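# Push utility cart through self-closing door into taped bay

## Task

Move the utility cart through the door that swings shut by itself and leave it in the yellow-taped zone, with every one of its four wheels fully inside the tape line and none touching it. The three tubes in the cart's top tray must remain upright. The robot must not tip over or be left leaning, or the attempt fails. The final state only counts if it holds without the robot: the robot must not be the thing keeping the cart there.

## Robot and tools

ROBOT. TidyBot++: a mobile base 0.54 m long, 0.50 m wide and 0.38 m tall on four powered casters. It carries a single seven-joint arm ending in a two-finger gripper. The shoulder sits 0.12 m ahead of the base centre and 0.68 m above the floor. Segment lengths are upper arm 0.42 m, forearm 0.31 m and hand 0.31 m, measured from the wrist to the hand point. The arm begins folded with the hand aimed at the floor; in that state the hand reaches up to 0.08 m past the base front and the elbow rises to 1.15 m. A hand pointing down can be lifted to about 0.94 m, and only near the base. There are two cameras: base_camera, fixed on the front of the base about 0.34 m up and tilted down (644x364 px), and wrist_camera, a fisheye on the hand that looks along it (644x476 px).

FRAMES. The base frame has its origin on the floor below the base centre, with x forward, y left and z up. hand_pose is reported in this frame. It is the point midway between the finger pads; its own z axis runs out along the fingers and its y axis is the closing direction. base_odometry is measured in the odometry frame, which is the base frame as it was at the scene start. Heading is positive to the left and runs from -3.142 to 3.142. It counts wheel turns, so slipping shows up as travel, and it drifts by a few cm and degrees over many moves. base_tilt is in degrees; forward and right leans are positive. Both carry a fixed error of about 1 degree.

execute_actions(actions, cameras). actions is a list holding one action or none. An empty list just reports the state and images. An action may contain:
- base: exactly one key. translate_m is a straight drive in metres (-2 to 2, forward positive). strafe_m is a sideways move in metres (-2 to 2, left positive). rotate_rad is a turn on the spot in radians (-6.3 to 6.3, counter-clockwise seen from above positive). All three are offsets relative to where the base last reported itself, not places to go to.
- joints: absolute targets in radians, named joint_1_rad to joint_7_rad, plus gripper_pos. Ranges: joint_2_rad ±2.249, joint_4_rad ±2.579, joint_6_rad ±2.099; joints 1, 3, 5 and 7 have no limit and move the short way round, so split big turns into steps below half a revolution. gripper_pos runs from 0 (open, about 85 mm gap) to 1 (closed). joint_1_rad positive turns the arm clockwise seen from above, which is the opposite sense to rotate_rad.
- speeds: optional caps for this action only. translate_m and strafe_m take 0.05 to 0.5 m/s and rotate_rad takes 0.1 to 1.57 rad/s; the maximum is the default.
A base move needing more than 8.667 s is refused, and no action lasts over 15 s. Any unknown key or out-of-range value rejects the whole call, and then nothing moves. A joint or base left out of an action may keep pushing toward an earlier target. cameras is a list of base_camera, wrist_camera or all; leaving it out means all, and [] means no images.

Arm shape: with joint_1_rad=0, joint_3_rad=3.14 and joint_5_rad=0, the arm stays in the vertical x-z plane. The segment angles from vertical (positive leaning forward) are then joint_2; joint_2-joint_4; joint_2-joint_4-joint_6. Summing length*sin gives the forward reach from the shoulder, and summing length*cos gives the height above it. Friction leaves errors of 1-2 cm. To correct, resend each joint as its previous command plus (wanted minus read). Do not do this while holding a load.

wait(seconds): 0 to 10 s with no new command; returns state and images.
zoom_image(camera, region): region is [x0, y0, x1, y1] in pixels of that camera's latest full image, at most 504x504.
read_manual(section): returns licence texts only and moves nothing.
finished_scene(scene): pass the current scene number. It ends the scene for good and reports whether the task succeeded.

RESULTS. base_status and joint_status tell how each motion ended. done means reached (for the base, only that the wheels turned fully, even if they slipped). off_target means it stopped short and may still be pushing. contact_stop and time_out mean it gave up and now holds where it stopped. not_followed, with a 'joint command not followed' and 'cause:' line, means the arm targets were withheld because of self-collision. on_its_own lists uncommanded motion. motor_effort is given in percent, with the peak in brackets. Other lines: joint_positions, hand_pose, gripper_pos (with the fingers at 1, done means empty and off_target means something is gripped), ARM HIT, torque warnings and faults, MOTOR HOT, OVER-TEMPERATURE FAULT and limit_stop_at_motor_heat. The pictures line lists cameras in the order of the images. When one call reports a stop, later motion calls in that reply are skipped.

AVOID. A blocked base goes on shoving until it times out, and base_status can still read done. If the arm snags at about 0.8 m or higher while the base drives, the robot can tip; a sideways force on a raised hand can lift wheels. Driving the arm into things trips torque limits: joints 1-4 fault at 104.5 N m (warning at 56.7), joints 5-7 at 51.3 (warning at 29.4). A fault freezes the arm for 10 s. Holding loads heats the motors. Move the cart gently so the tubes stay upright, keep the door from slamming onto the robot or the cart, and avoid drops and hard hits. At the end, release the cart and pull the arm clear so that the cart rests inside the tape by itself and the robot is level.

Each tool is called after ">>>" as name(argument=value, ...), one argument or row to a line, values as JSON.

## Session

>>> execute_actions(
  actions=[
    {"joints":{"joint_6_rad":0.3,"joint_7_rad":1.57}},
  ],
)

Scene clock: 1.47 s.
base_odometry: x=+0.000 y=+0.000 heading=+0.000 (m, m, rad; odometry frame)
base_tilt: forward=+0.8 right=+0.6 (deg)
base_status: not commanded
joint_positions: joint_1_rad=+0.050 joint_2_rad=-0.323 joint_3_rad=+3.171 joint_4_rad=-2.548 joint_5_rad=+0.036 joint_6_rad=+0.303 joint_7_rad=+1.575 gripper_pos=+0.000
joint_status: all done
motor_effort: joint_1_rad=+0(1) joint_2_rad=-6(5) joint_3_rad=+0(0) joint_4_rad=+17(17) joint_5_rad=-1(1) joint_6_rad=+7(7) joint_7_rad=+0(1) (%)
hand_pose: x=+0.5264 y=-0.0277 z=+0.7822 quat_wxyz=(+0.025, +0.820, -0.015, +0.572) (m; base frame)
pictures: base_camera, wrist_camera
camera_calibration (this result's frames):
wrist_camera: T_world_to_cam=[[-0.00906633, -0.999662, 0.024358, -0.0404048], [-0.387841, -0.0189368, -0.921532, 0.96993], [0.921682, -0.0178019, -0.387538, -0.0478828], [0, 0, 0, 1]] pos_world=[0.419945, -0.0228762, 0.876249]
Images, in order (width x height): base_camera 644x364, wrist_camera 644x476.

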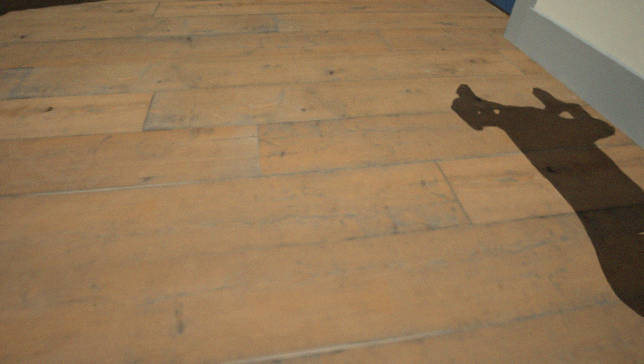

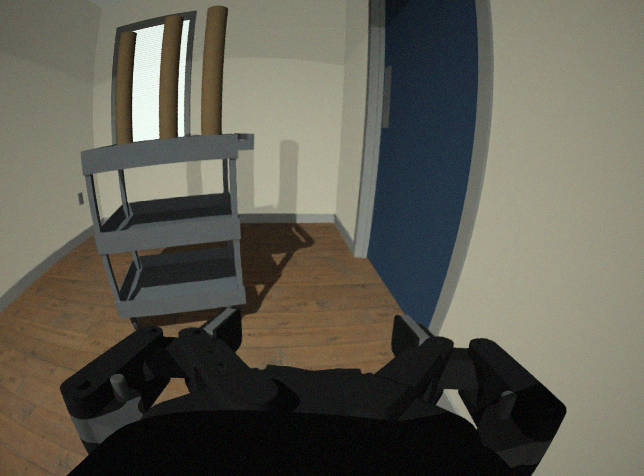

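>>> execute_actions(
  actions=[
    {"base":{"rotate_rad":-1.4},"joints":{"joint_1_rad":-1.9}},
  ],
  cameras=[],
)

>>> execute_actions(
  actions=[
    {"base":{"translate_m":0.3}},
  ],
  cameras=[],
)

>>> execute_actions(
  actions=[
    {"base":{"strafe_m":0.9}},
  ],
)

Scene clock: 21.40 s.
base_odometry: x=+0.000 y=+0.000 heading=-1.399 (m, m, rad; odometry frame)
base_tilt: forward=+0.8 right=+0.6 (deg)
base_status: done
joint_positions: joint_1_rad=-1.885 joint_2_rad=-0.323 joint_3_rad=+3.171 joint_4_rad=-2.548 joint_5_rad=+0.036 joint_6_rad=+0.303 joint_7_rad=+1.575 gripper_pos=+0.000
joint_status: all done
motor_effort: joint_1_rad=+1(0) joint_2_rad=-6(6) joint_3_rad=+0(2) joint_4_rad=+17(17) joint_5_rad=-1(1) joint_6_rad=+7(7) joint_7_rad=+1(1) (%)
hand_pose: x=-0.0003 y=+0.3906 z=+0.7823 quat_wxyz=(-0.457, +0.478, +0.666, +0.345) (m; base frame)
pictures: none
No camera images: the call's "cameras" was empty. Leave "cameras" out to get every camera's image.

Scene clock: 23.30 s.
base_odometry: x=+0.051 y=-0.296 heading=-1.400 (m, m, rad; odometry frame)
base_tilt: forward=+0.8 right=+0.6 (deg)
base_status: done
joint_positions: joint_1_rad=-1.886 joint_2_rad=-0.323 joint_3_rad=+3.171 joint_4_rad=-2.548 joint_5_rad=+0.036 joint_6_rad=+0.303 joint_7_rad=+1.575 gripper_pos=+0.000
joint_status: not commanded
motor_effort: joint_1_rad=+1(1) joint_2_rad=-6(6) joint_3_rad=+0(1) joint_4_rad=+17(17) joint_5_rad=-1(1) joint_6_rad=+7(8) joint_7_rad=+1(1) (%)
hand_pose: x=-0.0004 y=+0.3905 z=+0.7823 quat_wxyz=(-0.457, +0.478, +0.666, +0.345) (m; base frame)
pictures: none
No camera images: the call's "cameras" was empty. Leave "cameras" out to get every camera's image.

Scene clock: 26.47 s.
base_odometry: x=+0.938 y=-0.143 heading=-1.400 (m, m, rad; odometry frame)
base_tilt: forward=+0.8 right=+0.6 (deg)
base_status: done
joint_positions: joint_1_rad=-1.886 joint_2_rad=-0.323 joint_3_rad=+3.171 joint_4_rad=-2.548 joint_5_rad=+0.036 joint_6_rad=+0.303 joint_7_rad=+1.575 gripper_pos=+0.000
joint_status: not commanded
motor_effort: joint_1_rad=+1(1) joint_2_rad=-5(8) joint_3_rad=+0(0) joint_4_rad=+17(18) joint_5_rad=-1(1) joint_6_rad=+7(7) joint_7_rad=+1(1) (%)
hand_pose: x=-0.0005 y=+0.3905 z=+0.7822 quat_wxyz=(-0.457, +0.478, +0.666, +0.345) (m; base frame)
pictures: base_camera, wrist_camera
camera_calibration (this result's frames):
wrist_camera: T_world_to_cam=[[0.937106, 0.348193, 0.0243575, -0.152999], [0.156071, -0.355576, -0.921525, 0.905199], [-0.312207, 0.867368, -0.387555, 0.0989614], [0, 0, 0, 1]] pos_world=[0.0329977, 0.289304, 0.876243]
Images, in order (width x height): base_camera 644x364, wrist_camera 644x476.

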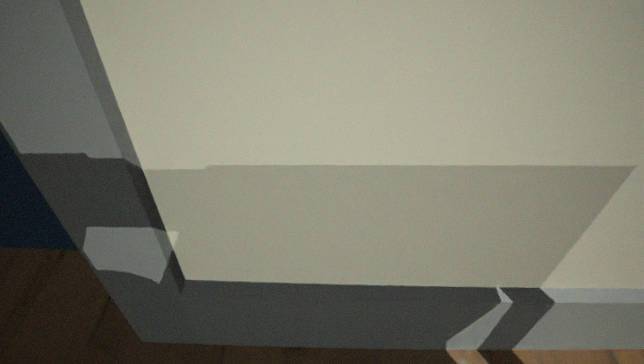

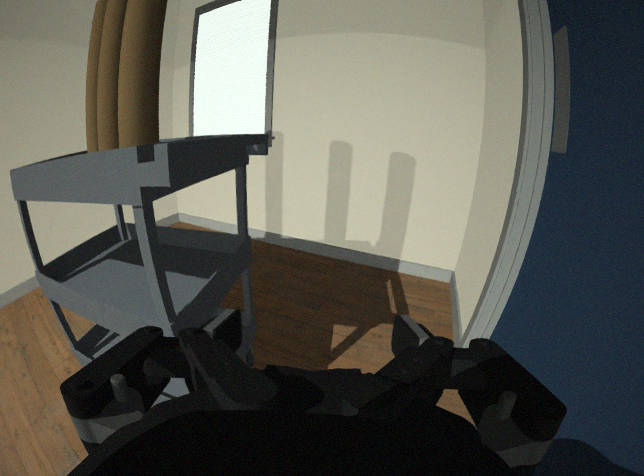

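>>> execute_actions(
  actions=[
    {"base":{"strafe_m":0.7},"joints":{"joint_1_rad":-1.75}},
  ],
  cameras=[],
)

>>> execute_actions(
  actions=[
    {"joints":{"joint_1_rad":-2.3}, "base":{"translate_m":0.2},"speeds":{"translate_m":0.1}},
  ],
  cameras=[],
)

>>> execute_actions(
  actions=[
    {"joints":{"joint_1_rad":-3.1,"joint_2_rad":-0.05,"joint_3_rad":3.14,"joint_4_rad":-2.5,"joint_5_rad":0,"joint_6_rad":0.91,"joint_7_rad":-0.03}},
  ],
)

Scene clock: 44.77 s.
base_odometry: x=+1.628 y=-0.024 heading=-1.400 (m, m, rad; odometry frame)
base_tilt: forward=+0.8 right=+0.6 (deg)
base_status: done
joint_positions: joint_1_rad=-1.763 joint_2_rad=-0.323 joint_3_rad=+3.171 joint_4_rad=-2.548 joint_5_rad=+0.036 joint_6_rad=+0.303 joint_7_rad=+1.575 gripper_pos=+0.000
joint_status: all done
motor_effort: joint_1_rad=+1(2) joint_2_rad=-5(8) joint_3_rad=+0(1) joint_4_rad=+17(18) joint_5_rad=-1(2) joint_6_rad=+7(6) joint_7_rad=+1(1) (%)
hand_pose: x=+0.0482 y=+0.4022 z=+0.7822 quat_wxyz=(-0.435, +0.518, +0.636, +0.372) (m; base frame)
pictures: none
No camera images: the call's "cameras" was empty. Leave "cameras" out to get every camera's image.

Scene clock: 47.30 s.
base_odometry: x=+1.663 y=-0.221 heading=-1.400 (m, m, rad; odometry frame)
base_tilt: forward=+0.8 right=+0.6 (deg)
base_status: done
joint_positions: joint_1_rad=-2.285 joint_2_rad=-0.323 joint_3_rad=+3.171 joint_4_rad=-2.548 joint_5_rad=+0.036 joint_6_rad=+0.303 joint_7_rad=+1.575 gripper_pos=+0.000
joint_status: all done
motor_effort: joint_1_rad=+1(2) joint_2_rad=-6(6) joint_3_rad=+0(1) joint_4_rad=+17(17) joint_5_rad=-1(2) joint_6_rad=+7(6) joint_7_rad=+1(1) (%)
hand_pose: x=-0.1430 y=+0.3133 z=+0.7822 quat_wxyz=(-0.516, +0.336, +0.748, +0.247) (m; base frame)
pictures: none
No camera images: the call's "cameras" was empty. Leave "cameras" out to get every camera's image.

Scene clock: 49.53 s.
base_odometry: x=+1.663 y=-0.221 heading=-1.400 (m, m, rad; odometry frame)
base_tilt: forward=+0.8 right=+0.6 (deg)
base_status: not commanded
joint_positions: joint_1_rad=-3.086 joint_2_rad=-0.069 joint_3_rad=+3.162 joint_4_rad=-2.524 joint_5_rad=+0.031 joint_6_rad=+0.891 joint_7_rad=-0.003 gripper_pos=+0.000
joint_status: all done
motor_effort: joint_1_rad=+1(2) joint_2_rad=-13(13) joint_3_rad=+0(1) joint_4_rad=+15(17) joint_5_rad=-1(1) joint_6_rad=+8(8) joint_7_rad=+1(1) (%)
hand_pose: x=-0.3621 y=+0.0280 z=+0.8604 quat_wxyz=(-0.518, +0.508, +0.489, -0.484) (m; base frame)
pictures: base_camera, wrist_camera
camera_calibration (this result's frames):
wrist_camera: T_world_to_cam=[[-0.0461878, 0.0340799, -0.998351, 0.842914], [-0.00749285, -0.999402, -0.0337691, 0.0997346], [-0.998905, 0.00592077, 0.0464156, -0.267171], [0, 0, 0, 1]] pos_world=[-0.227199, 0.0725304, 0.857293]
Images, in order (width x height): base_camera 644x364, wrist_camera 644x476.

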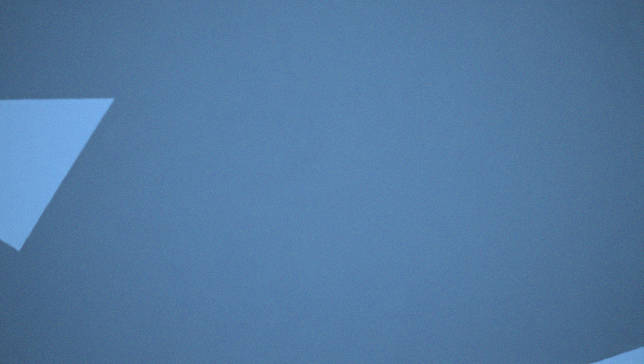

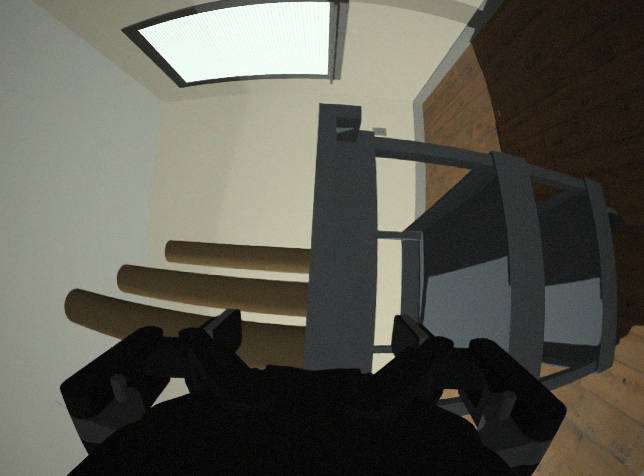

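>>> execute_actions(
  actions=[
    {"base":{"translate_m":-0.14},"speeds":{"translate_m":0.1}},
  ],
  cameras=["wrist_camera"],
)

Scene clock: 64.57 s.
base_odometry: x=+1.639 y=-0.083 heading=-1.400 (m, m, rad; odometry frame)
base_tilt: forward=+0.8 right=+0.6 (deg)
base_status: done
joint_positions: joint_1_rad=-3.086 joint_2_rad=-0.060 joint_3_rad=+3.162 joint_4_rad=-2.519 joint_5_rad=+0.029 joint_6_rad=+0.891 joint_7_rad=-0.003 gripper_pos=+0.000
joint_status: not commanded
motor_effort: joint_1_rad=+1(0) joint_2_rad=-13(15) joint_3_rad=+0(1) joint_4_rad=+15(16) joint_5_rad=-1(1) joint_6_rad=+8(8) joint_7_rad=+1(0) (%)
hand_pose: x=-0.3648 y=+0.0284 z=+0.8590 quat_wxyz=(-0.517, +0.509, +0.490, -0.484) (m; base frame)
pictures: wrist_camera
camera_calibration (this result's frames):
wrist_camera: T_world_to_cam=[[-0.0431177, 0.0331845, -0.998519, 0.842683], [-0.00824816, -0.999426, -0.0328585, 0.0990119], [-0.999036, 0.00681916, 0.0433666, -0.267221], [0, 0, 0, 1]] pos_world=[-0.229812, 0.0728132, 0.856277]
Images, in order (width x height): wrist_camera 644x476.

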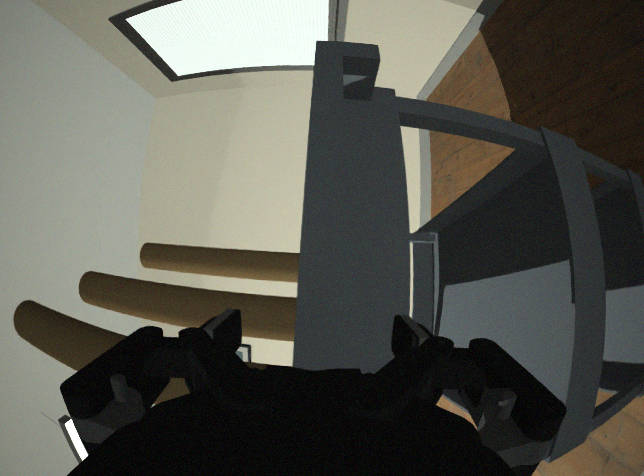

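>>> execute_actions(
  actions=[
    {"base":{"translate_m":-0.045},"speeds":{"translate_m":0.1}},
  ],
  cameras=[],
)

>>> execute_actions(
  actions=[
    {"joints":{"gripper_pos":1}},
  ],
  cameras=["wrist_camera"],
)

>>> execute_actions(
  actions=[
    {"base":{"translate_m":0.55},"speeds":{"translate_m":0.07}},
  ],
)

Scene clock: 73.13 s.
base_odometry: x=+1.631 y=-0.039 heading=-1.400 (m, m, rad; odometry frame)
base_tilt: forward=+0.8 right=+0.6 (deg)
base_status: done
joint_positions: joint_1_rad=-3.086 joint_2_rad=-0.058 joint_3_rad=+3.162 joint_4_rad=-2.518 joint_5_rad=+0.029 joint_6_rad=+0.891 joint_7_rad=-0.003 gripper_pos=+0.000
joint_status: not commanded
motor_effort: joint_1_rad=+1(1) joint_2_rad=-13(14) joint_3_rad=+0(1) joint_4_rad=+15(16) joint_5_rad=-1(1) joint_6_rad=+8(7) joint_7_rad=+0(1) (%)
hand_pose: x=-0.3654 y=+0.0284 z=+0.8587 quat_wxyz=(-0.517, +0.509, +0.490, -0.483) (m; base frame)
pictures: none
No camera images: the call's "cameras" was empty. Leave "cameras" out to get every camera's image.

Scene clock: 74.23 s.
base_odometry: x=+1.631 y=-0.039 heading=-1.400 (m, m, rad; odometry frame)
base_tilt: forward=+0.8 right=+0.6 (deg)
base_status: not commanded
joint_positions: joint_1_rad=-3.086 joint_2_rad=-0.058 joint_3_rad=+3.161 joint_4_rad=-2.517 joint_5_rad=+0.028 joint_6_rad=+0.892 joint_7_rad=-0.007 gripper_pos=+0.739
joint_status: gripper_pos off_target (ended at +0.739, target +1.000)
motor_effort: joint_1_rad=+1(2) joint_2_rad=-14(14) joint_3_rad=+0(0) joint_4_rad=+17(17) joint_5_rad=-1(0) joint_6_rad=+9(9) joint_7_rad=+2(3) (%)
hand_pose: x=-0.3654 y=+0.0285 z=+0.8591 quat_wxyz=(-0.516, +0.510, +0.488, -0.485) (m; base frame)
pictures: wrist_camera
camera_calibration (this result's frames):
wrist_camera: T_world_to_cam=[[-0.0439496, 0.028133, -0.998638, 0.842678], [-0.00876083, -0.999576, -0.0277739, 0.0945463], [-0.998995, 0.00752824, 0.0441774, -0.26854], [0, 0, 0, 1]] pos_world=[-0.230406, 0.0728208, 0.85602]
Images, in order (width x height): wrist_camera 644x476.

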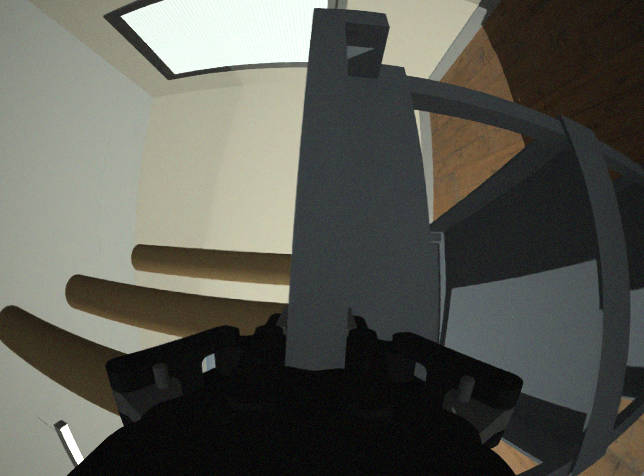

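Scene clock: 82.60 s.
base_odometry: x=+1.725 y=-0.581 heading=-1.400 (m, m, rad; odometry frame)
base_tilt: forward=+0.8 right=+0.6 (deg)
base_status: done
joint_positions: joint_1_rad=-3.089 joint_2_rad=-0.038 joint_3_rad=+3.159 joint_4_rad=-2.499 joint_5_rad=+0.017 joint_6_rad=+0.892 joint_7_rad=-0.007 gripper_pos=+0.740
joint_status: not commanded
motor_effort: joint_1_rad=-2(3) joint_2_rad=-16(23) joint_3_rad=-3(4) joint_4_rad=+16(21) joint_5_rad=-1(3) joint_6_rad=+9(11) joint_7_rad=+0(2) (%)
hand_pose: x=-0.3735 y=+0.0297 z=+0.8591 quat_wxyz=(-0.516, +0.513, +0.485, -0.485) (m; base frame)
pictures: base_camera, wrist_camera
camera_calibration (this result's frames):
wrist_camera: T_world_to_cam=[[-0.0434465, 0.0217307, -0.998819, 0.842795], [-0.0132394, -0.999688, -0.0211737, 0.0883106], [-0.998968, 0.0123038, 0.0437206, -0.27637], [0, 0, 0, 1]] pos_world=[-0.238299, 0.0733689, 0.855753]
Images, in order (width x height): base_camera 644x364, wrist_camera 644x476.

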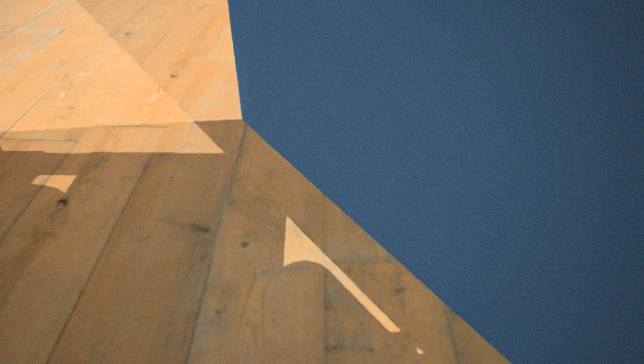

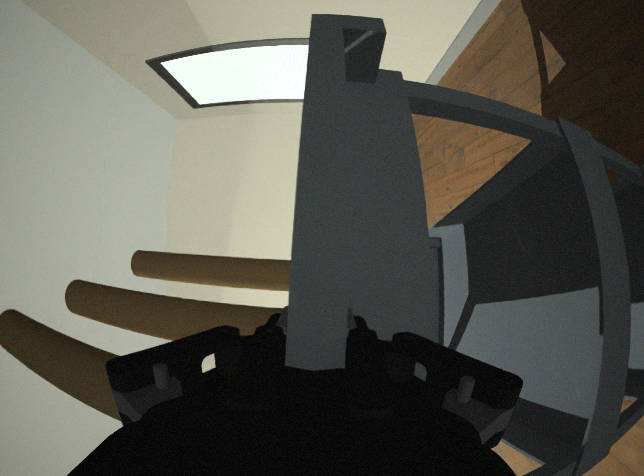

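>>> execute_actions(
  actions=[
    {"base":{"translate_m":0.6},"speeds":{"translate_m":0.1}},
  ],
)

Scene clock: 93.13 s.
base_odometry: x=+1.827 y=-1.172 heading=-1.400 (m, m, rad; odometry frame)
base_tilt: forward=+0.8 right=+0.6 (deg)
base_status: done
joint_positions: joint_1_rad=-3.089 joint_2_rad=-0.037 joint_3_rad=+3.159 joint_4_rad=-2.497 joint_5_rad=+0.016 joint_6_rad=+0.892 joint_7_rad=-0.007 gripper_pos=+0.740
joint_status: not commanded
motor_effort: joint_1_rad=-1(2) joint_2_rad=-14(21) joint_3_rad=-2(3) joint_4_rad=+16(18) joint_5_rad=-1(3) joint_6_rad=+7(10) joint_7_rad=+0(0) (%)
hand_pose: x=-0.3741 y=+0.0296 z=+0.8590 quat_wxyz=(-0.516, +0.513, +0.485, -0.485) (m; base frame)
pictures: base_camera, wrist_camera
camera_calibration (this result's frames):
wrist_camera: T_world_to_cam=[[-0.0432858, 0.0216053, -0.998829, 0.842779], [-0.0130367, -0.999693, -0.021059, 0.0881905], [-0.998978, 0.0121099, 0.0435542, -0.276889], [0, 0, 0, 1]] pos_world=[-0.238976, 0.0733081, 0.855709]
Images, in order (width x height): base_camera 644x364, wrist_camera 644x476.

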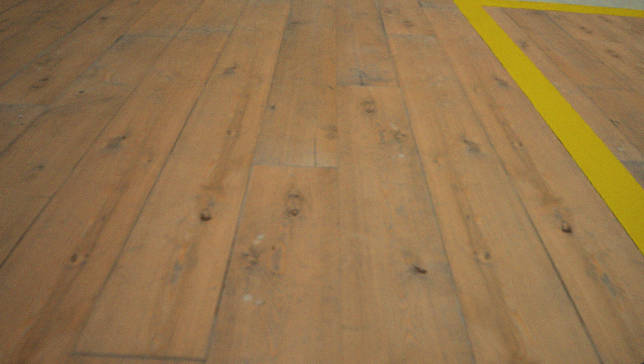

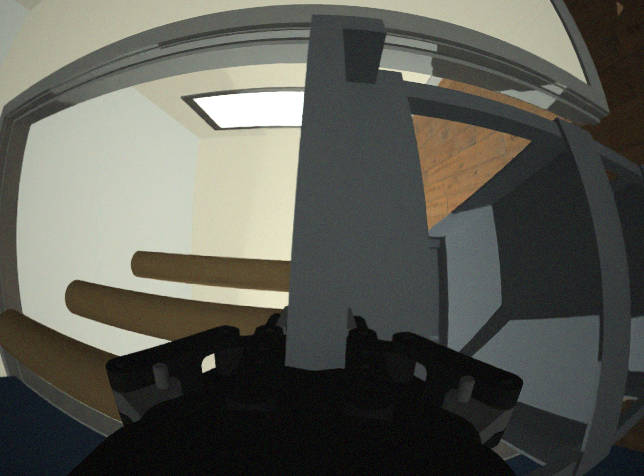

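>>> execute_actions(
  actions=[
    {"base":{"translate_m":0.6},"speeds":{"translate_m":0.1}},
  ],
  cameras=["wrist_camera"],
)

>>> execute_actions(
  actions=[
    {"base":{"translate_m":0.4},"speeds":{"translate_m":0.1}},
  ],
)

Scene clock: 106.77 s.
base_odometry: x=+1.928 y=-1.764 heading=-1.400 (m, m, rad; odometry frame)
base_tilt: forward=+0.8 right=+0.6 (deg)
base_status: done
joint_positions: joint_1_rad=-3.089 joint_2_rad=-0.037 joint_3_rad=+3.159 joint_4_rad=-2.497 joint_5_rad=+0.016 joint_6_rad=+0.892 joint_7_rad=-0.007 gripper_pos=+0.740
joint_status: not commanded
motor_effort: joint_1_rad=-1(1) joint_2_rad=-14(21) joint_3_rad=-2(2) joint_4_rad=+16(18) joint_5_rad=-1(3) joint_6_rad=+8(9) joint_7_rad=+0(0) (%)
hand_pose: x=-0.3742 y=+0.0294 z=+0.8590 quat_wxyz=(-0.515, +0.513, +0.485, -0.485) (m; base frame)
pictures: wrist_camera
camera_calibration (this result's frames):
wrist_camera: T_world_to_cam=[[-0.0432787, 0.0215926, -0.99883, 0.842778], [-0.0126987, -0.999698, -0.0210612, 0.0881552], [-0.998982, 0.0117724, 0.0435398, -0.276938], [0, 0, 0, 1]] pos_world=[-0.239063, 0.0731909, 0.855706]
Images, in order (width x height): wrist_camera 644x476.

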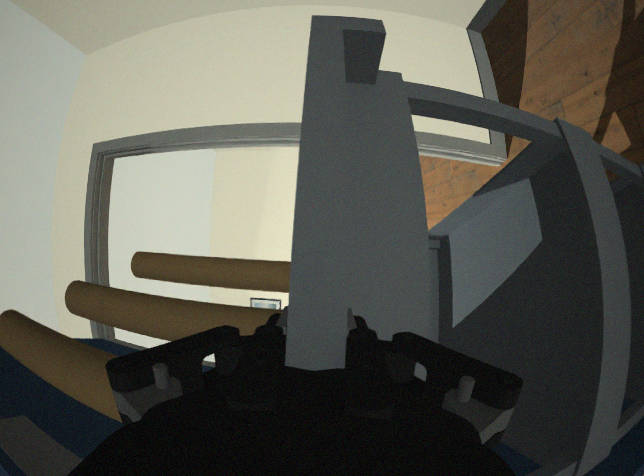

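Scene clock: 111.30 s.
base_odometry: x=+1.996 y=-2.158 heading=-1.401 (m, m, rad; odometry frame)
base_tilt: forward=+0.8 right=+0.6 (deg)
base_status: done
joint_positions: joint_1_rad=-3.087 joint_2_rad=-0.033 joint_3_rad=+3.157 joint_4_rad=-2.493 joint_5_rad=+0.008 joint_6_rad=+0.893 joint_7_rad=-0.007 gripper_pos=+0.742
joint_status: not commanded
motor_effort: joint_1_rad=-5(5) joint_2_rad=-15(24) joint_3_rad=-5(7) joint_4_rad=+15(17) joint_5_rad=+2(6) joint_6_rad=+8(11) joint_7_rad=-1(0) (%)
hand_pose: x=-0.3756 y=+0.0315 z=+0.8590 quat_wxyz=(-0.516, +0.516, +0.482, -0.485) (m; base frame)
pictures: base_camera, wrist_camera
camera_calibration (this result's frames):
wrist_camera: T_world_to_cam=[[-0.0436103, 0.0167549, -0.998908, 0.842793], [-0.0192571, -0.999688, -0.0159273, 0.0833943], [-0.998863, 0.0185415, 0.0439193, -0.278833], [0, 0, 0, 1]] pos_world=[-0.240156, 0.0744173, 0.855447]
Images, in order (width x height): base_camera 644x364, wrist_camera 644x476.

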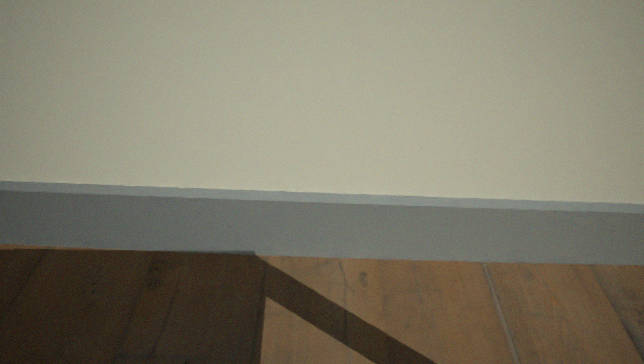

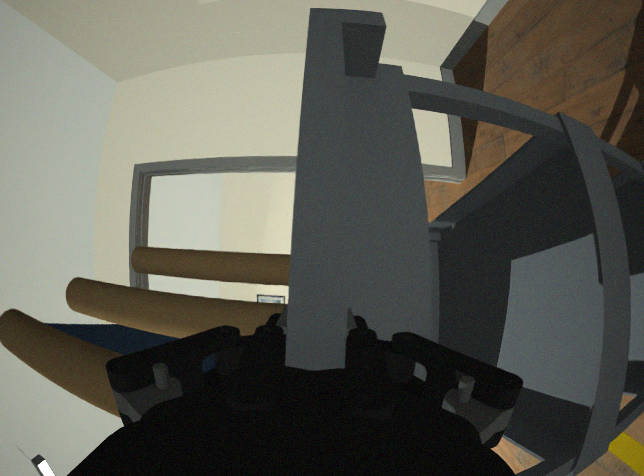

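>>> execute_actions(
  actions=[
    {"base":{"rotate_rad":-0.8},"speeds":{"rotate_rad":0.13}},
  ],
)

Scene clock: 128.67 s.
base_odometry: x=+1.996 y=-2.158 heading=-2.199 (m, m, rad; odometry frame)
base_tilt: forward=+0.8 right=+0.6 (deg)
base_status: done
joint_positions: joint_1_rad=-3.122 joint_2_rad=-0.031 joint_3_rad=+3.112 joint_4_rad=-2.494 joint_5_rad=+0.047 joint_6_rad=+0.898 joint_7_rad=-0.032 gripper_pos=+0.742
joint_status: not commanded
motor_effort: joint_1_rad=+5(23) joint_2_rad=-19(21) joint_3_rad=+3(22) joint_4_rad=+12(20) joint_5_rad=-7(18) joint_6_rad=+8(10) joint_7_rad=-3(7) (%)
hand_pose: x=-0.3758 y=-0.0182 z=+0.8591 quat_wxyz=(-0.489, +0.487, +0.510, -0.513) (m; base frame)
pictures: base_camera, wrist_camera
camera_calibration (this result's frames):
wrist_camera: T_world_to_cam=[[-0.0471769, 0.0130573, -0.998801, 0.842174], [0.091869, -0.99562, -0.017355, 0.0767631], [-0.994653, -0.0925777, 0.0457707, -0.280102], [0, 0, 0, 1]] pos_world=[-0.245925, 0.0394991, 0.855317]
Images, in order (width x height): base_camera 644x364, wrist_camera 644x476.

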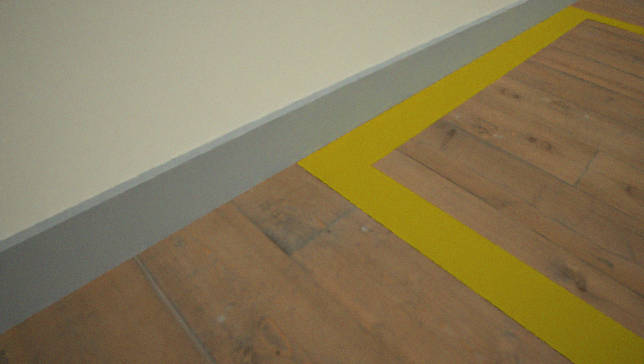

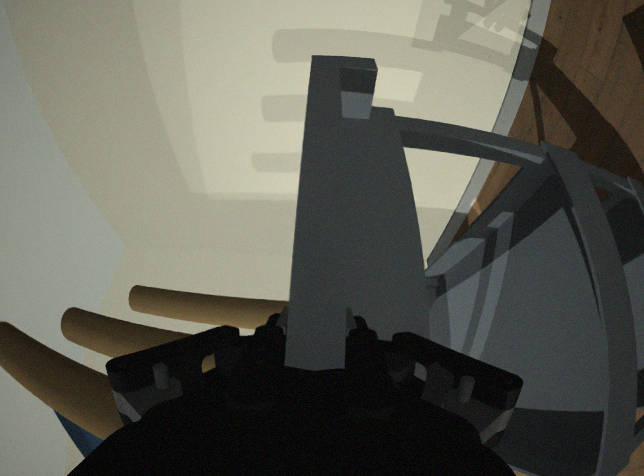

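>>> execute_actions(
  actions=[
    {"base":{"rotate_rad":-0.8},"speeds":{"rotate_rad":0.13}},
  ],
)

Scene clock: 145.33 s.
base_odometry: x=+1.996 y=-2.158 heading=-2.997 (m, m, rad; odometry frame)
base_tilt: forward=+0.8 right=+0.6 (deg)
base_status: done
joint_positions: joint_1_rad=-3.135 joint_2_rad=-0.031 joint_3_rad=+3.102 joint_4_rad=-2.494 joint_5_rad=+0.053 joint_6_rad=+0.898 joint_7_rad=-0.032 gripper_pos=+0.742
joint_status: not commanded
motor_effort: joint_1_rad=+6(14) joint_2_rad=-21(21) joint_3_rad=+5(12) joint_4_rad=+10(14) joint_5_rad=-6(14) joint_6_rad=+9(9) joint_7_rad=-1(3) (%)
hand_pose: x=-0.3752 y=-0.0308 z=+0.8591 quat_wxyz=(-0.483, +0.479, +0.518, -0.519) (m; base frame)
pictures: base_camera, wrist_camera
camera_calibration (this result's frames):
wrist_camera: T_world_to_cam=[[-0.0478336, 0.0157254, -0.998732, 0.842185], [0.118782, -0.992691, -0.0213193, 0.0777497], [-0.991768, -0.119651, 0.0456162, -0.280362], [0, 0, 0, 1]] pos_world=[-0.247004, 0.0303923, 0.855563]
Images, in order (width x height): base_camera 644x364, wrist_camera 644x476.

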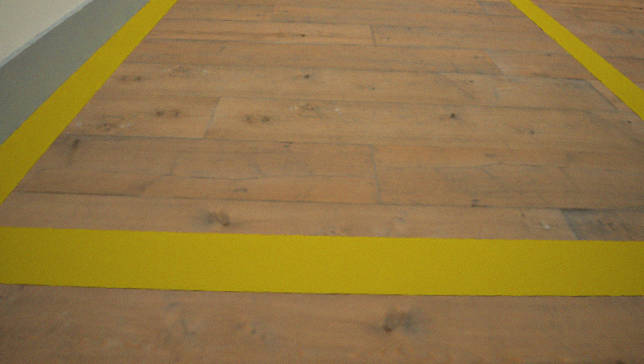

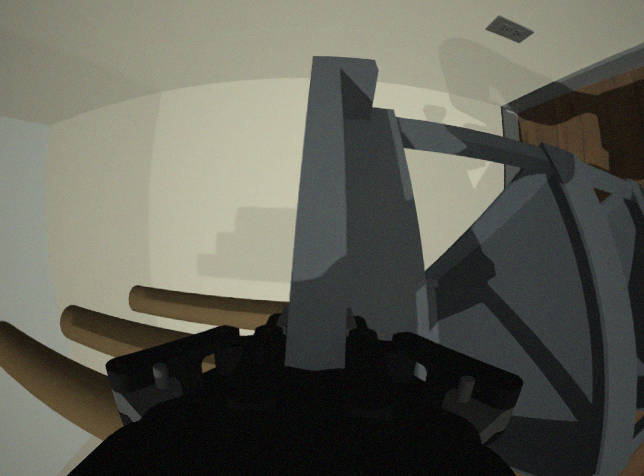

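>>> execute_actions(
  actions=[
    {"base":{"rotate_rad":-0.4},"speeds":{"rotate_rad":0.13}},
  ],
  cameras=[],
)

>>> execute_actions(
  actions=[
    {"base":{"rotate_rad":0.36},"speeds":{"rotate_rad":0.15}},
  ],
  cameras=["wrist_camera"],
)

>>> execute_actions(
  actions=[
    {"base":{"translate_m":0.8},"speeds":{"translate_m":0.15}},
  ],
)

Scene clock: 158.23 s.
base_odometry: x=+1.996 y=-2.158 heading=+2.888 (m, m, rad; odometry frame)
base_tilt: forward=+0.8 right=+0.6 (deg)
base_status: done
joint_positions: joint_1_rad=-3.136 joint_2_rad=-0.028 joint_3_rad=+3.100 joint_4_rad=-2.491 joint_5_rad=+0.054 joint_6_rad=+0.898 joint_7_rad=-0.032 gripper_pos=+0.742
joint_status: not commanded
motor_effort: joint_1_rad=+6(14) joint_2_rad=-21(22) joint_3_rad=+4(12) joint_4_rad=+10(14) joint_5_rad=-6(14) joint_6_rad=+8(8) joint_7_rad=-1(1) (%)
hand_pose: x=-0.3764 y=-0.0327 z=+0.8592 quat_wxyz=(-0.482, +0.478, +0.519, -0.520) (m; base frame)
pictures: none
No camera images: the call's "cameras" was empty. Leave "cameras" out to get every camera's image.

Scene clock: 161.30 s.
base_odometry: x=+1.996 y=-2.158 heading=-3.036 (m, m, rad; odometry frame)
base_tilt: forward=+0.8 right=+0.6 (deg)
base_status: done
joint_positions: joint_1_rad=-3.059 joint_2_rad=-0.027 joint_3_rad=+3.183 joint_4_rad=-2.494 joint_5_rad=-0.017 joint_6_rad=+0.903 joint_7_rad=-0.011 gripper_pos=+0.742
joint_status: not commanded
motor_effort: joint_1_rad=-6(13) joint_2_rad=-15(22) joint_3_rad=-7(13) joint_4_rad=+18(20) joint_5_rad=+0(6) joint_6_rad=+6(9) joint_7_rad=-6(6) (%)
hand_pose: x=-0.3734 y=+0.0647 z=+0.8590 quat_wxyz=(-0.530, +0.537, +0.456, -0.472) (m; base frame)
pictures: wrist_camera
camera_calibration (this result's frames):
wrist_camera: T_world_to_cam=[[-0.0489009, 0.0000416841, -0.998804, 0.841344], [-0.0933238, -0.995626, 0.00452753, 0.0711447], [-0.994434, 0.0934335, 0.0486909, -0.284505], [0, 0, 0, 1]] pos_world=[-0.235139, 0.0973807, 0.853868]
Images, in order (width x height): wrist_camera 644x476.

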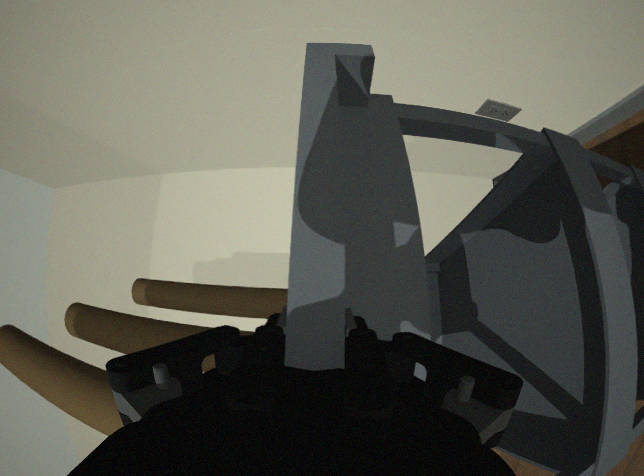

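Scene clock: 167.30 s.
base_odometry: x=+1.200 y=-2.242 heading=-3.036 (m, m, rad; odometry frame)
base_tilt: forward=+0.8 right=+0.6 (deg)
base_status: done
joint_positions: joint_1_rad=-3.054 joint_2_rad=-0.026 joint_3_rad=+3.179 joint_4_rad=-2.493 joint_5_rad=-0.022 joint_6_rad=+0.904 joint_7_rad=-0.011 gripper_pos=+0.742
joint_status: not commanded
motor_effort: joint_1_rad=-10(12) joint_2_rad=-17(27) joint_3_rad=-11(13) joint_4_rad=+15(18) joint_5_rad=+6(7) joint_6_rad=+9(11) joint_7_rad=-1(6) (%)
hand_pose: x=-0.3736 y=+0.0657 z=+0.8591 quat_wxyz=(-0.530, +0.538, +0.455, -0.472) (m; base frame)
pictures: base_camera, wrist_camera
camera_calibration (this result's frames):
wrist_camera: T_world_to_cam=[[-0.0495098, -0.00241449, -0.998771, 0.841341], [-0.0964848, -0.995308, 0.00718895, 0.0685656], [-0.994102, 0.0967221, 0.0490446, -0.285205], [0, 0, 0, 1]] pos_world=[-0.235253, 0.097861, 0.853801]
Images, in order (width x height): base_camera 644x364, wrist_camera 644x476.

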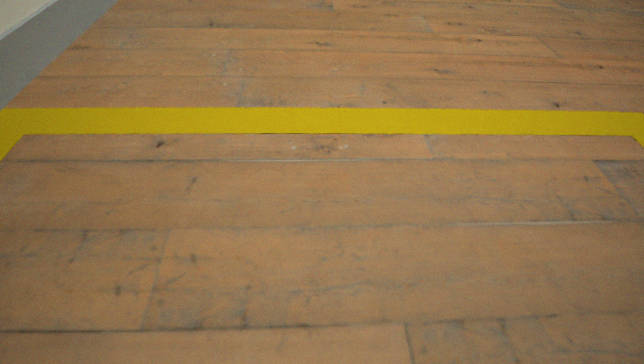

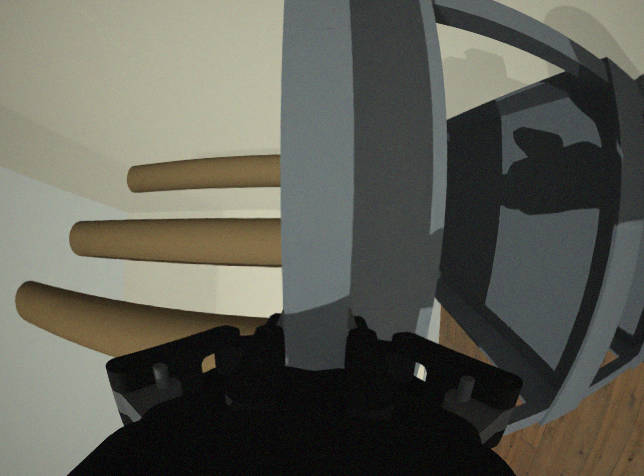

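>>> execute_actions(
  actions=[
    {"base":{"rotate_rad":-0.2},"speeds":{"rotate_rad":0.15},"joints":{"joint_1_rad":-3.3}},
  ],
  cameras=[],
)

>>> execute_actions(
  actions=[
    {"base":{"translate_m":1.02},"speeds":{"translate_m":0.15}},
  ],
  cameras=[],
)

>>> execute_actions(
  actions=[
    {"base":{"strafe_m":-0.12},"speeds":{"strafe_m":0.07}},
  ],
  cameras=["wrist_camera"],
)

>>> execute_actions(
  actions=[
    {"joints":{"gripper_pos":0}},
  ],
  cameras=[],
)

>>> execute_actions(
  actions=[
    {"base":{"translate_m":0.3}},
  ],
)

Scene clock: 188.63 s.
base_odometry: x=+1.200 y=-2.243 heading=+3.046 (m, m, rad; odometry frame)
base_tilt: forward=+0.8 right=+0.6 (deg)
base_status: done
joint_positions: joint_1_rad=-3.266 joint_2_rad=-0.029 joint_3_rad=+3.178 joint_4_rad=-2.496 joint_5_rad=-0.029 joint_6_rad=+0.904 joint_7_rad=-0.011 gripper_pos=+0.742
joint_status: all done
motor_effort: joint_1_rad=-3(13) joint_2_rad=-13(17) joint_3_rad=-5(14) joint_4_rad=+18(18) joint_5_rad=+1(8) joint_6_rad=+9(11) joint_7_rad=-1(2) (%)
hand_pose: x=-0.3756 y=-0.0375 z=+0.8591 quat_wxyz=(-0.477, +0.490, +0.507, -0.525) (m; base frame)
pictures: none
No camera images: the call's "cameras" was empty. Leave "cameras" out to get every camera's image.

Scene clock: 196.10 s.
base_odometry: x=+0.185 y=-2.144 heading=+3.045 (m, m, rad; odometry frame)
base_tilt: forward=+0.8 right=+0.6 (deg)
base_status: done
joint_positions: joint_1_rad=-3.297 joint_2_rad=-0.034 joint_3_rad=+3.148 joint_4_rad=-2.501 joint_5_rad=-0.019 joint_6_rad=+0.904 joint_7_rad=-0.011 gripper_pos=+0.742
joint_status: not commanded
motor_effort: joint_1_rad=+0(8) joint_2_rad=-16(23) joint_3_rad=-1(9) joint_4_rad=+16(19) joint_5_rad=+1(4) joint_6_rad=+10(10) joint_7_rad=+0(2) (%)
hand_pose: x=-0.3695 y=-0.0702 z=+0.8591 quat_wxyz=(-0.461, +0.470, +0.525, -0.540) (m; base frame)
pictures: none
No camera images: the call's "cameras" was empty. Leave "cameras" out to get every camera's image.

Scene clock: 198.30 s.
base_odometry: x=+0.196 y=-2.025 heading=+3.045 (m, m, rad; odometry frame)
base_tilt: forward=+0.8 right=+0.6 (deg)
base_status: done
joint_positions: joint_1_rad=-3.245 joint_2_rad=-0.035 joint_3_rad=+3.189 joint_4_rad=-2.502 joint_5_rad=-0.030 joint_6_rad=+0.904 joint_7_rad=-0.011 gripper_pos=+0.742
joint_status: not commanded
motor_effort: joint_1_rad=-11(13) joint_2_rad=-13(17) joint_3_rad=-11(15) joint_4_rad=+19(19) joint_5_rad=+6(8) joint_6_rad=+10(10) joint_7_rad=-5(6) (%)
hand_pose: x=-0.3740 y=-0.0212 z=+0.8591 quat_wxyz=(-0.486, +0.498, +0.498, -0.518) (m; base frame)
pictures: wrist_camera
camera_calibration (this result's frames):
wrist_camera: T_world_to_cam=[[-0.0483093, -0.0167025, -0.998693, 0.841185], [0.0768295, -0.99696, 0.0129571, 0.0418594], [-0.995873, -0.0761031, 0.0494457, -0.28195], [0, 0, 0, 1]] pos_world=[-0.243365, 0.0343248, 0.853484]
Images, in order (width x height): wrist_camera 644x476.

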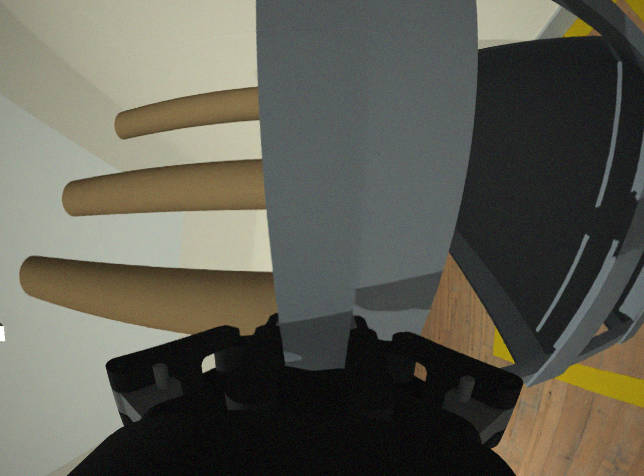

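Scene clock: 199.40 s.
base_odometry: x=+0.196 y=-2.025 heading=+3.045 (m, m, rad; odometry frame)
base_tilt: forward=+0.8 right=+0.6 (deg)
base_status: not commanded
joint_positions: joint_1_rad=-3.304 joint_2_rad=-0.035 joint_3_rad=+3.140 joint_4_rad=-2.500 joint_5_rad=-0.025 joint_6_rad=+0.904 joint_7_rad=-0.011 gripper_pos=+0.000
joint_status: all done
motor_effort: joint_1_rad=+1(11) joint_2_rad=-13(15) joint_3_rad=-1(12) joint_4_rad=+15(19) joint_5_rad=-1(6) joint_6_rad=+9(11) joint_7_rad=+1(5) (%)
hand_pose: x=-0.3685 y=-0.0758 z=+0.8600 quat_wxyz=(-0.458, +0.468, +0.526, -0.543) (m; base frame)
pictures: none
No camera images: the call's "cameras" was empty. Leave "cameras" out to get every camera's image.

Scene clock: 201.30 s.
base_odometry: x=-0.103 y=-1.996 heading=+3.045 (m, m, rad; odometry frame)
base_tilt: forward=+0.8 right=+0.6 (deg)
base_status: done
joint_positions: joint_1_rad=-3.304 joint_2_rad=-0.043 joint_3_rad=+3.140 joint_4_rad=-2.500 joint_5_rad=-0.025 joint_6_rad=+0.904 joint_7_rad=-0.011 gripper_pos=+0.000
joint_status: not commanded
motor_effort: joint_1_rad=+1(1) joint_2_rad=-14(18) joint_3_rad=+0(0) joint_4_rad=+14(16) joint_5_rad=-1(1) joint_6_rad=+7(8) joint_7_rad=+0(1) (%)
hand_pose: x=-0.3670 y=-0.0756 z=+0.8641 quat_wxyz=(-0.459, +0.466, +0.524, -0.546) (m; base frame)
pictures: base_camera, wrist_camera
camera_calibration (this result's frames):
wrist_camera: T_world_to_cam=[[-0.0568648, -0.0185364, -0.99821, 0.84189], [0.188176, -0.982107, 0.00751759, 0.0337325], [-0.980488, -0.187411, 0.0593354, -0.290601], [0, 0, 0, 1]] pos_world=[-0.243404, -0.00572744, 0.857372]
Images, in order (width x height): base_camera 644x364, wrist_camera 644x476.

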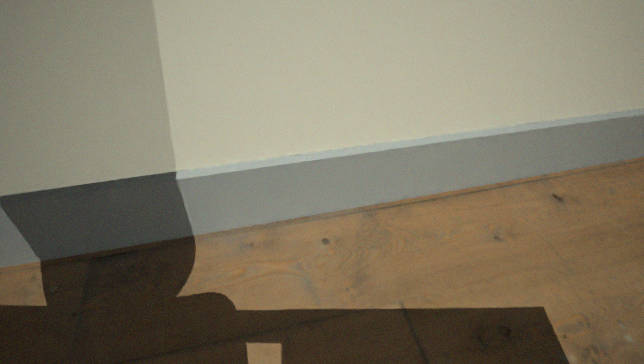

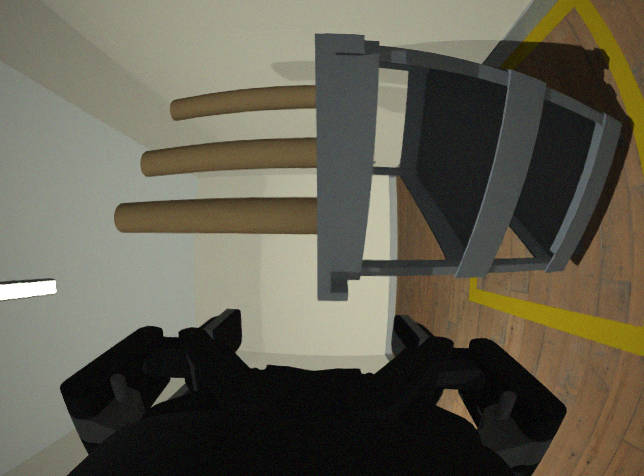

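>>> execute_actions(
  actions=[
    {"base":{"strafe_m":0.3},"joints":{"joint_6_rad":-0.5}},
  ],
  cameras=[],
)

>>> execute_actions(
  actions=[
    {"base":{"rotate_rad":3.2}},
  ],
  cameras=["base_camera"],
)

Scene clock: 208.20 s.
base_odometry: x=-0.132 y=-2.295 heading=+3.045 (m, m, rad; odometry frame)
base_tilt: forward=+0.8 right=+0.6 (deg)
base_status: done
joint_positions: joint_1_rad=-3.304 joint_2_rad=-0.044 joint_3_rad=+3.140 joint_4_rad=-2.500 joint_5_rad=-0.024 joint_6_rad=-0.503 joint_7_rad=-0.011 gripper_pos=+0.000
joint_status: all done
motor_effort: joint_1_rad=+1(3) joint_2_rad=-9(14) joint_3_rad=+0(1) joint_4_rad=+10(14) joint_5_rad=-1(2) joint_6_rad=+0(7) joint_7_rad=+1(1) (%)
hand_pose: x=-0.1139 y=-0.0435 z=+0.5526 quat_wxyz=(-0.053, +0.656, +0.749, -0.074) (m; base frame)
pictures: none
No camera images: the call's "cameras" was empty. Leave "cameras" out to get every camera's image.

Scene clock: 211.53 s.
base_odometry: x=-0.132 y=-2.295 heading=-0.039 (m, m, rad; odometry frame)
base_tilt: forward=+0.8 right=+0.6 (deg)
base_status: done
joint_positions: joint_1_rad=-3.304 joint_2_rad=-0.044 joint_3_rad=+3.140 joint_4_rad=-2.500 joint_5_rad=-0.024 joint_6_rad=-0.503 joint_7_rad=-0.011 gripper_pos=+0.000
joint_status: not commanded
motor_effort: joint_1_rad=+1(1) joint_2_rad=-8(10) joint_3_rad=+0(0) joint_4_rad=+10(11) joint_5_rad=-1(1) joint_6_rad=+1(1) joint_7_rad=+0(1) (%)
hand_pose: x=-0.1139 y=-0.0435 z=+0.5526 quat_wxyz=(-0.053, +0.656, +0.749, -0.074) (m; base frame)
pictures: base_camera
Images, in order (width x height): base_camera 644x364.

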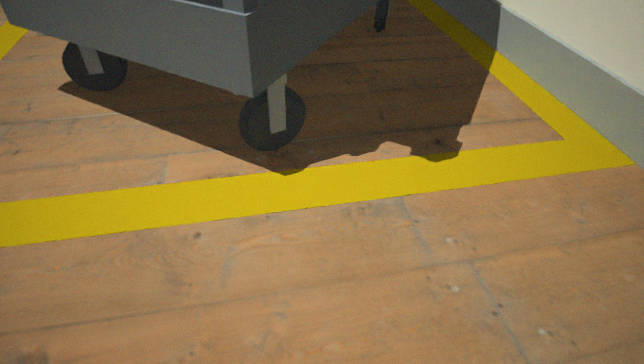

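>>> finished_scene(
  scene=2,
)

The scene is finished: the task was done.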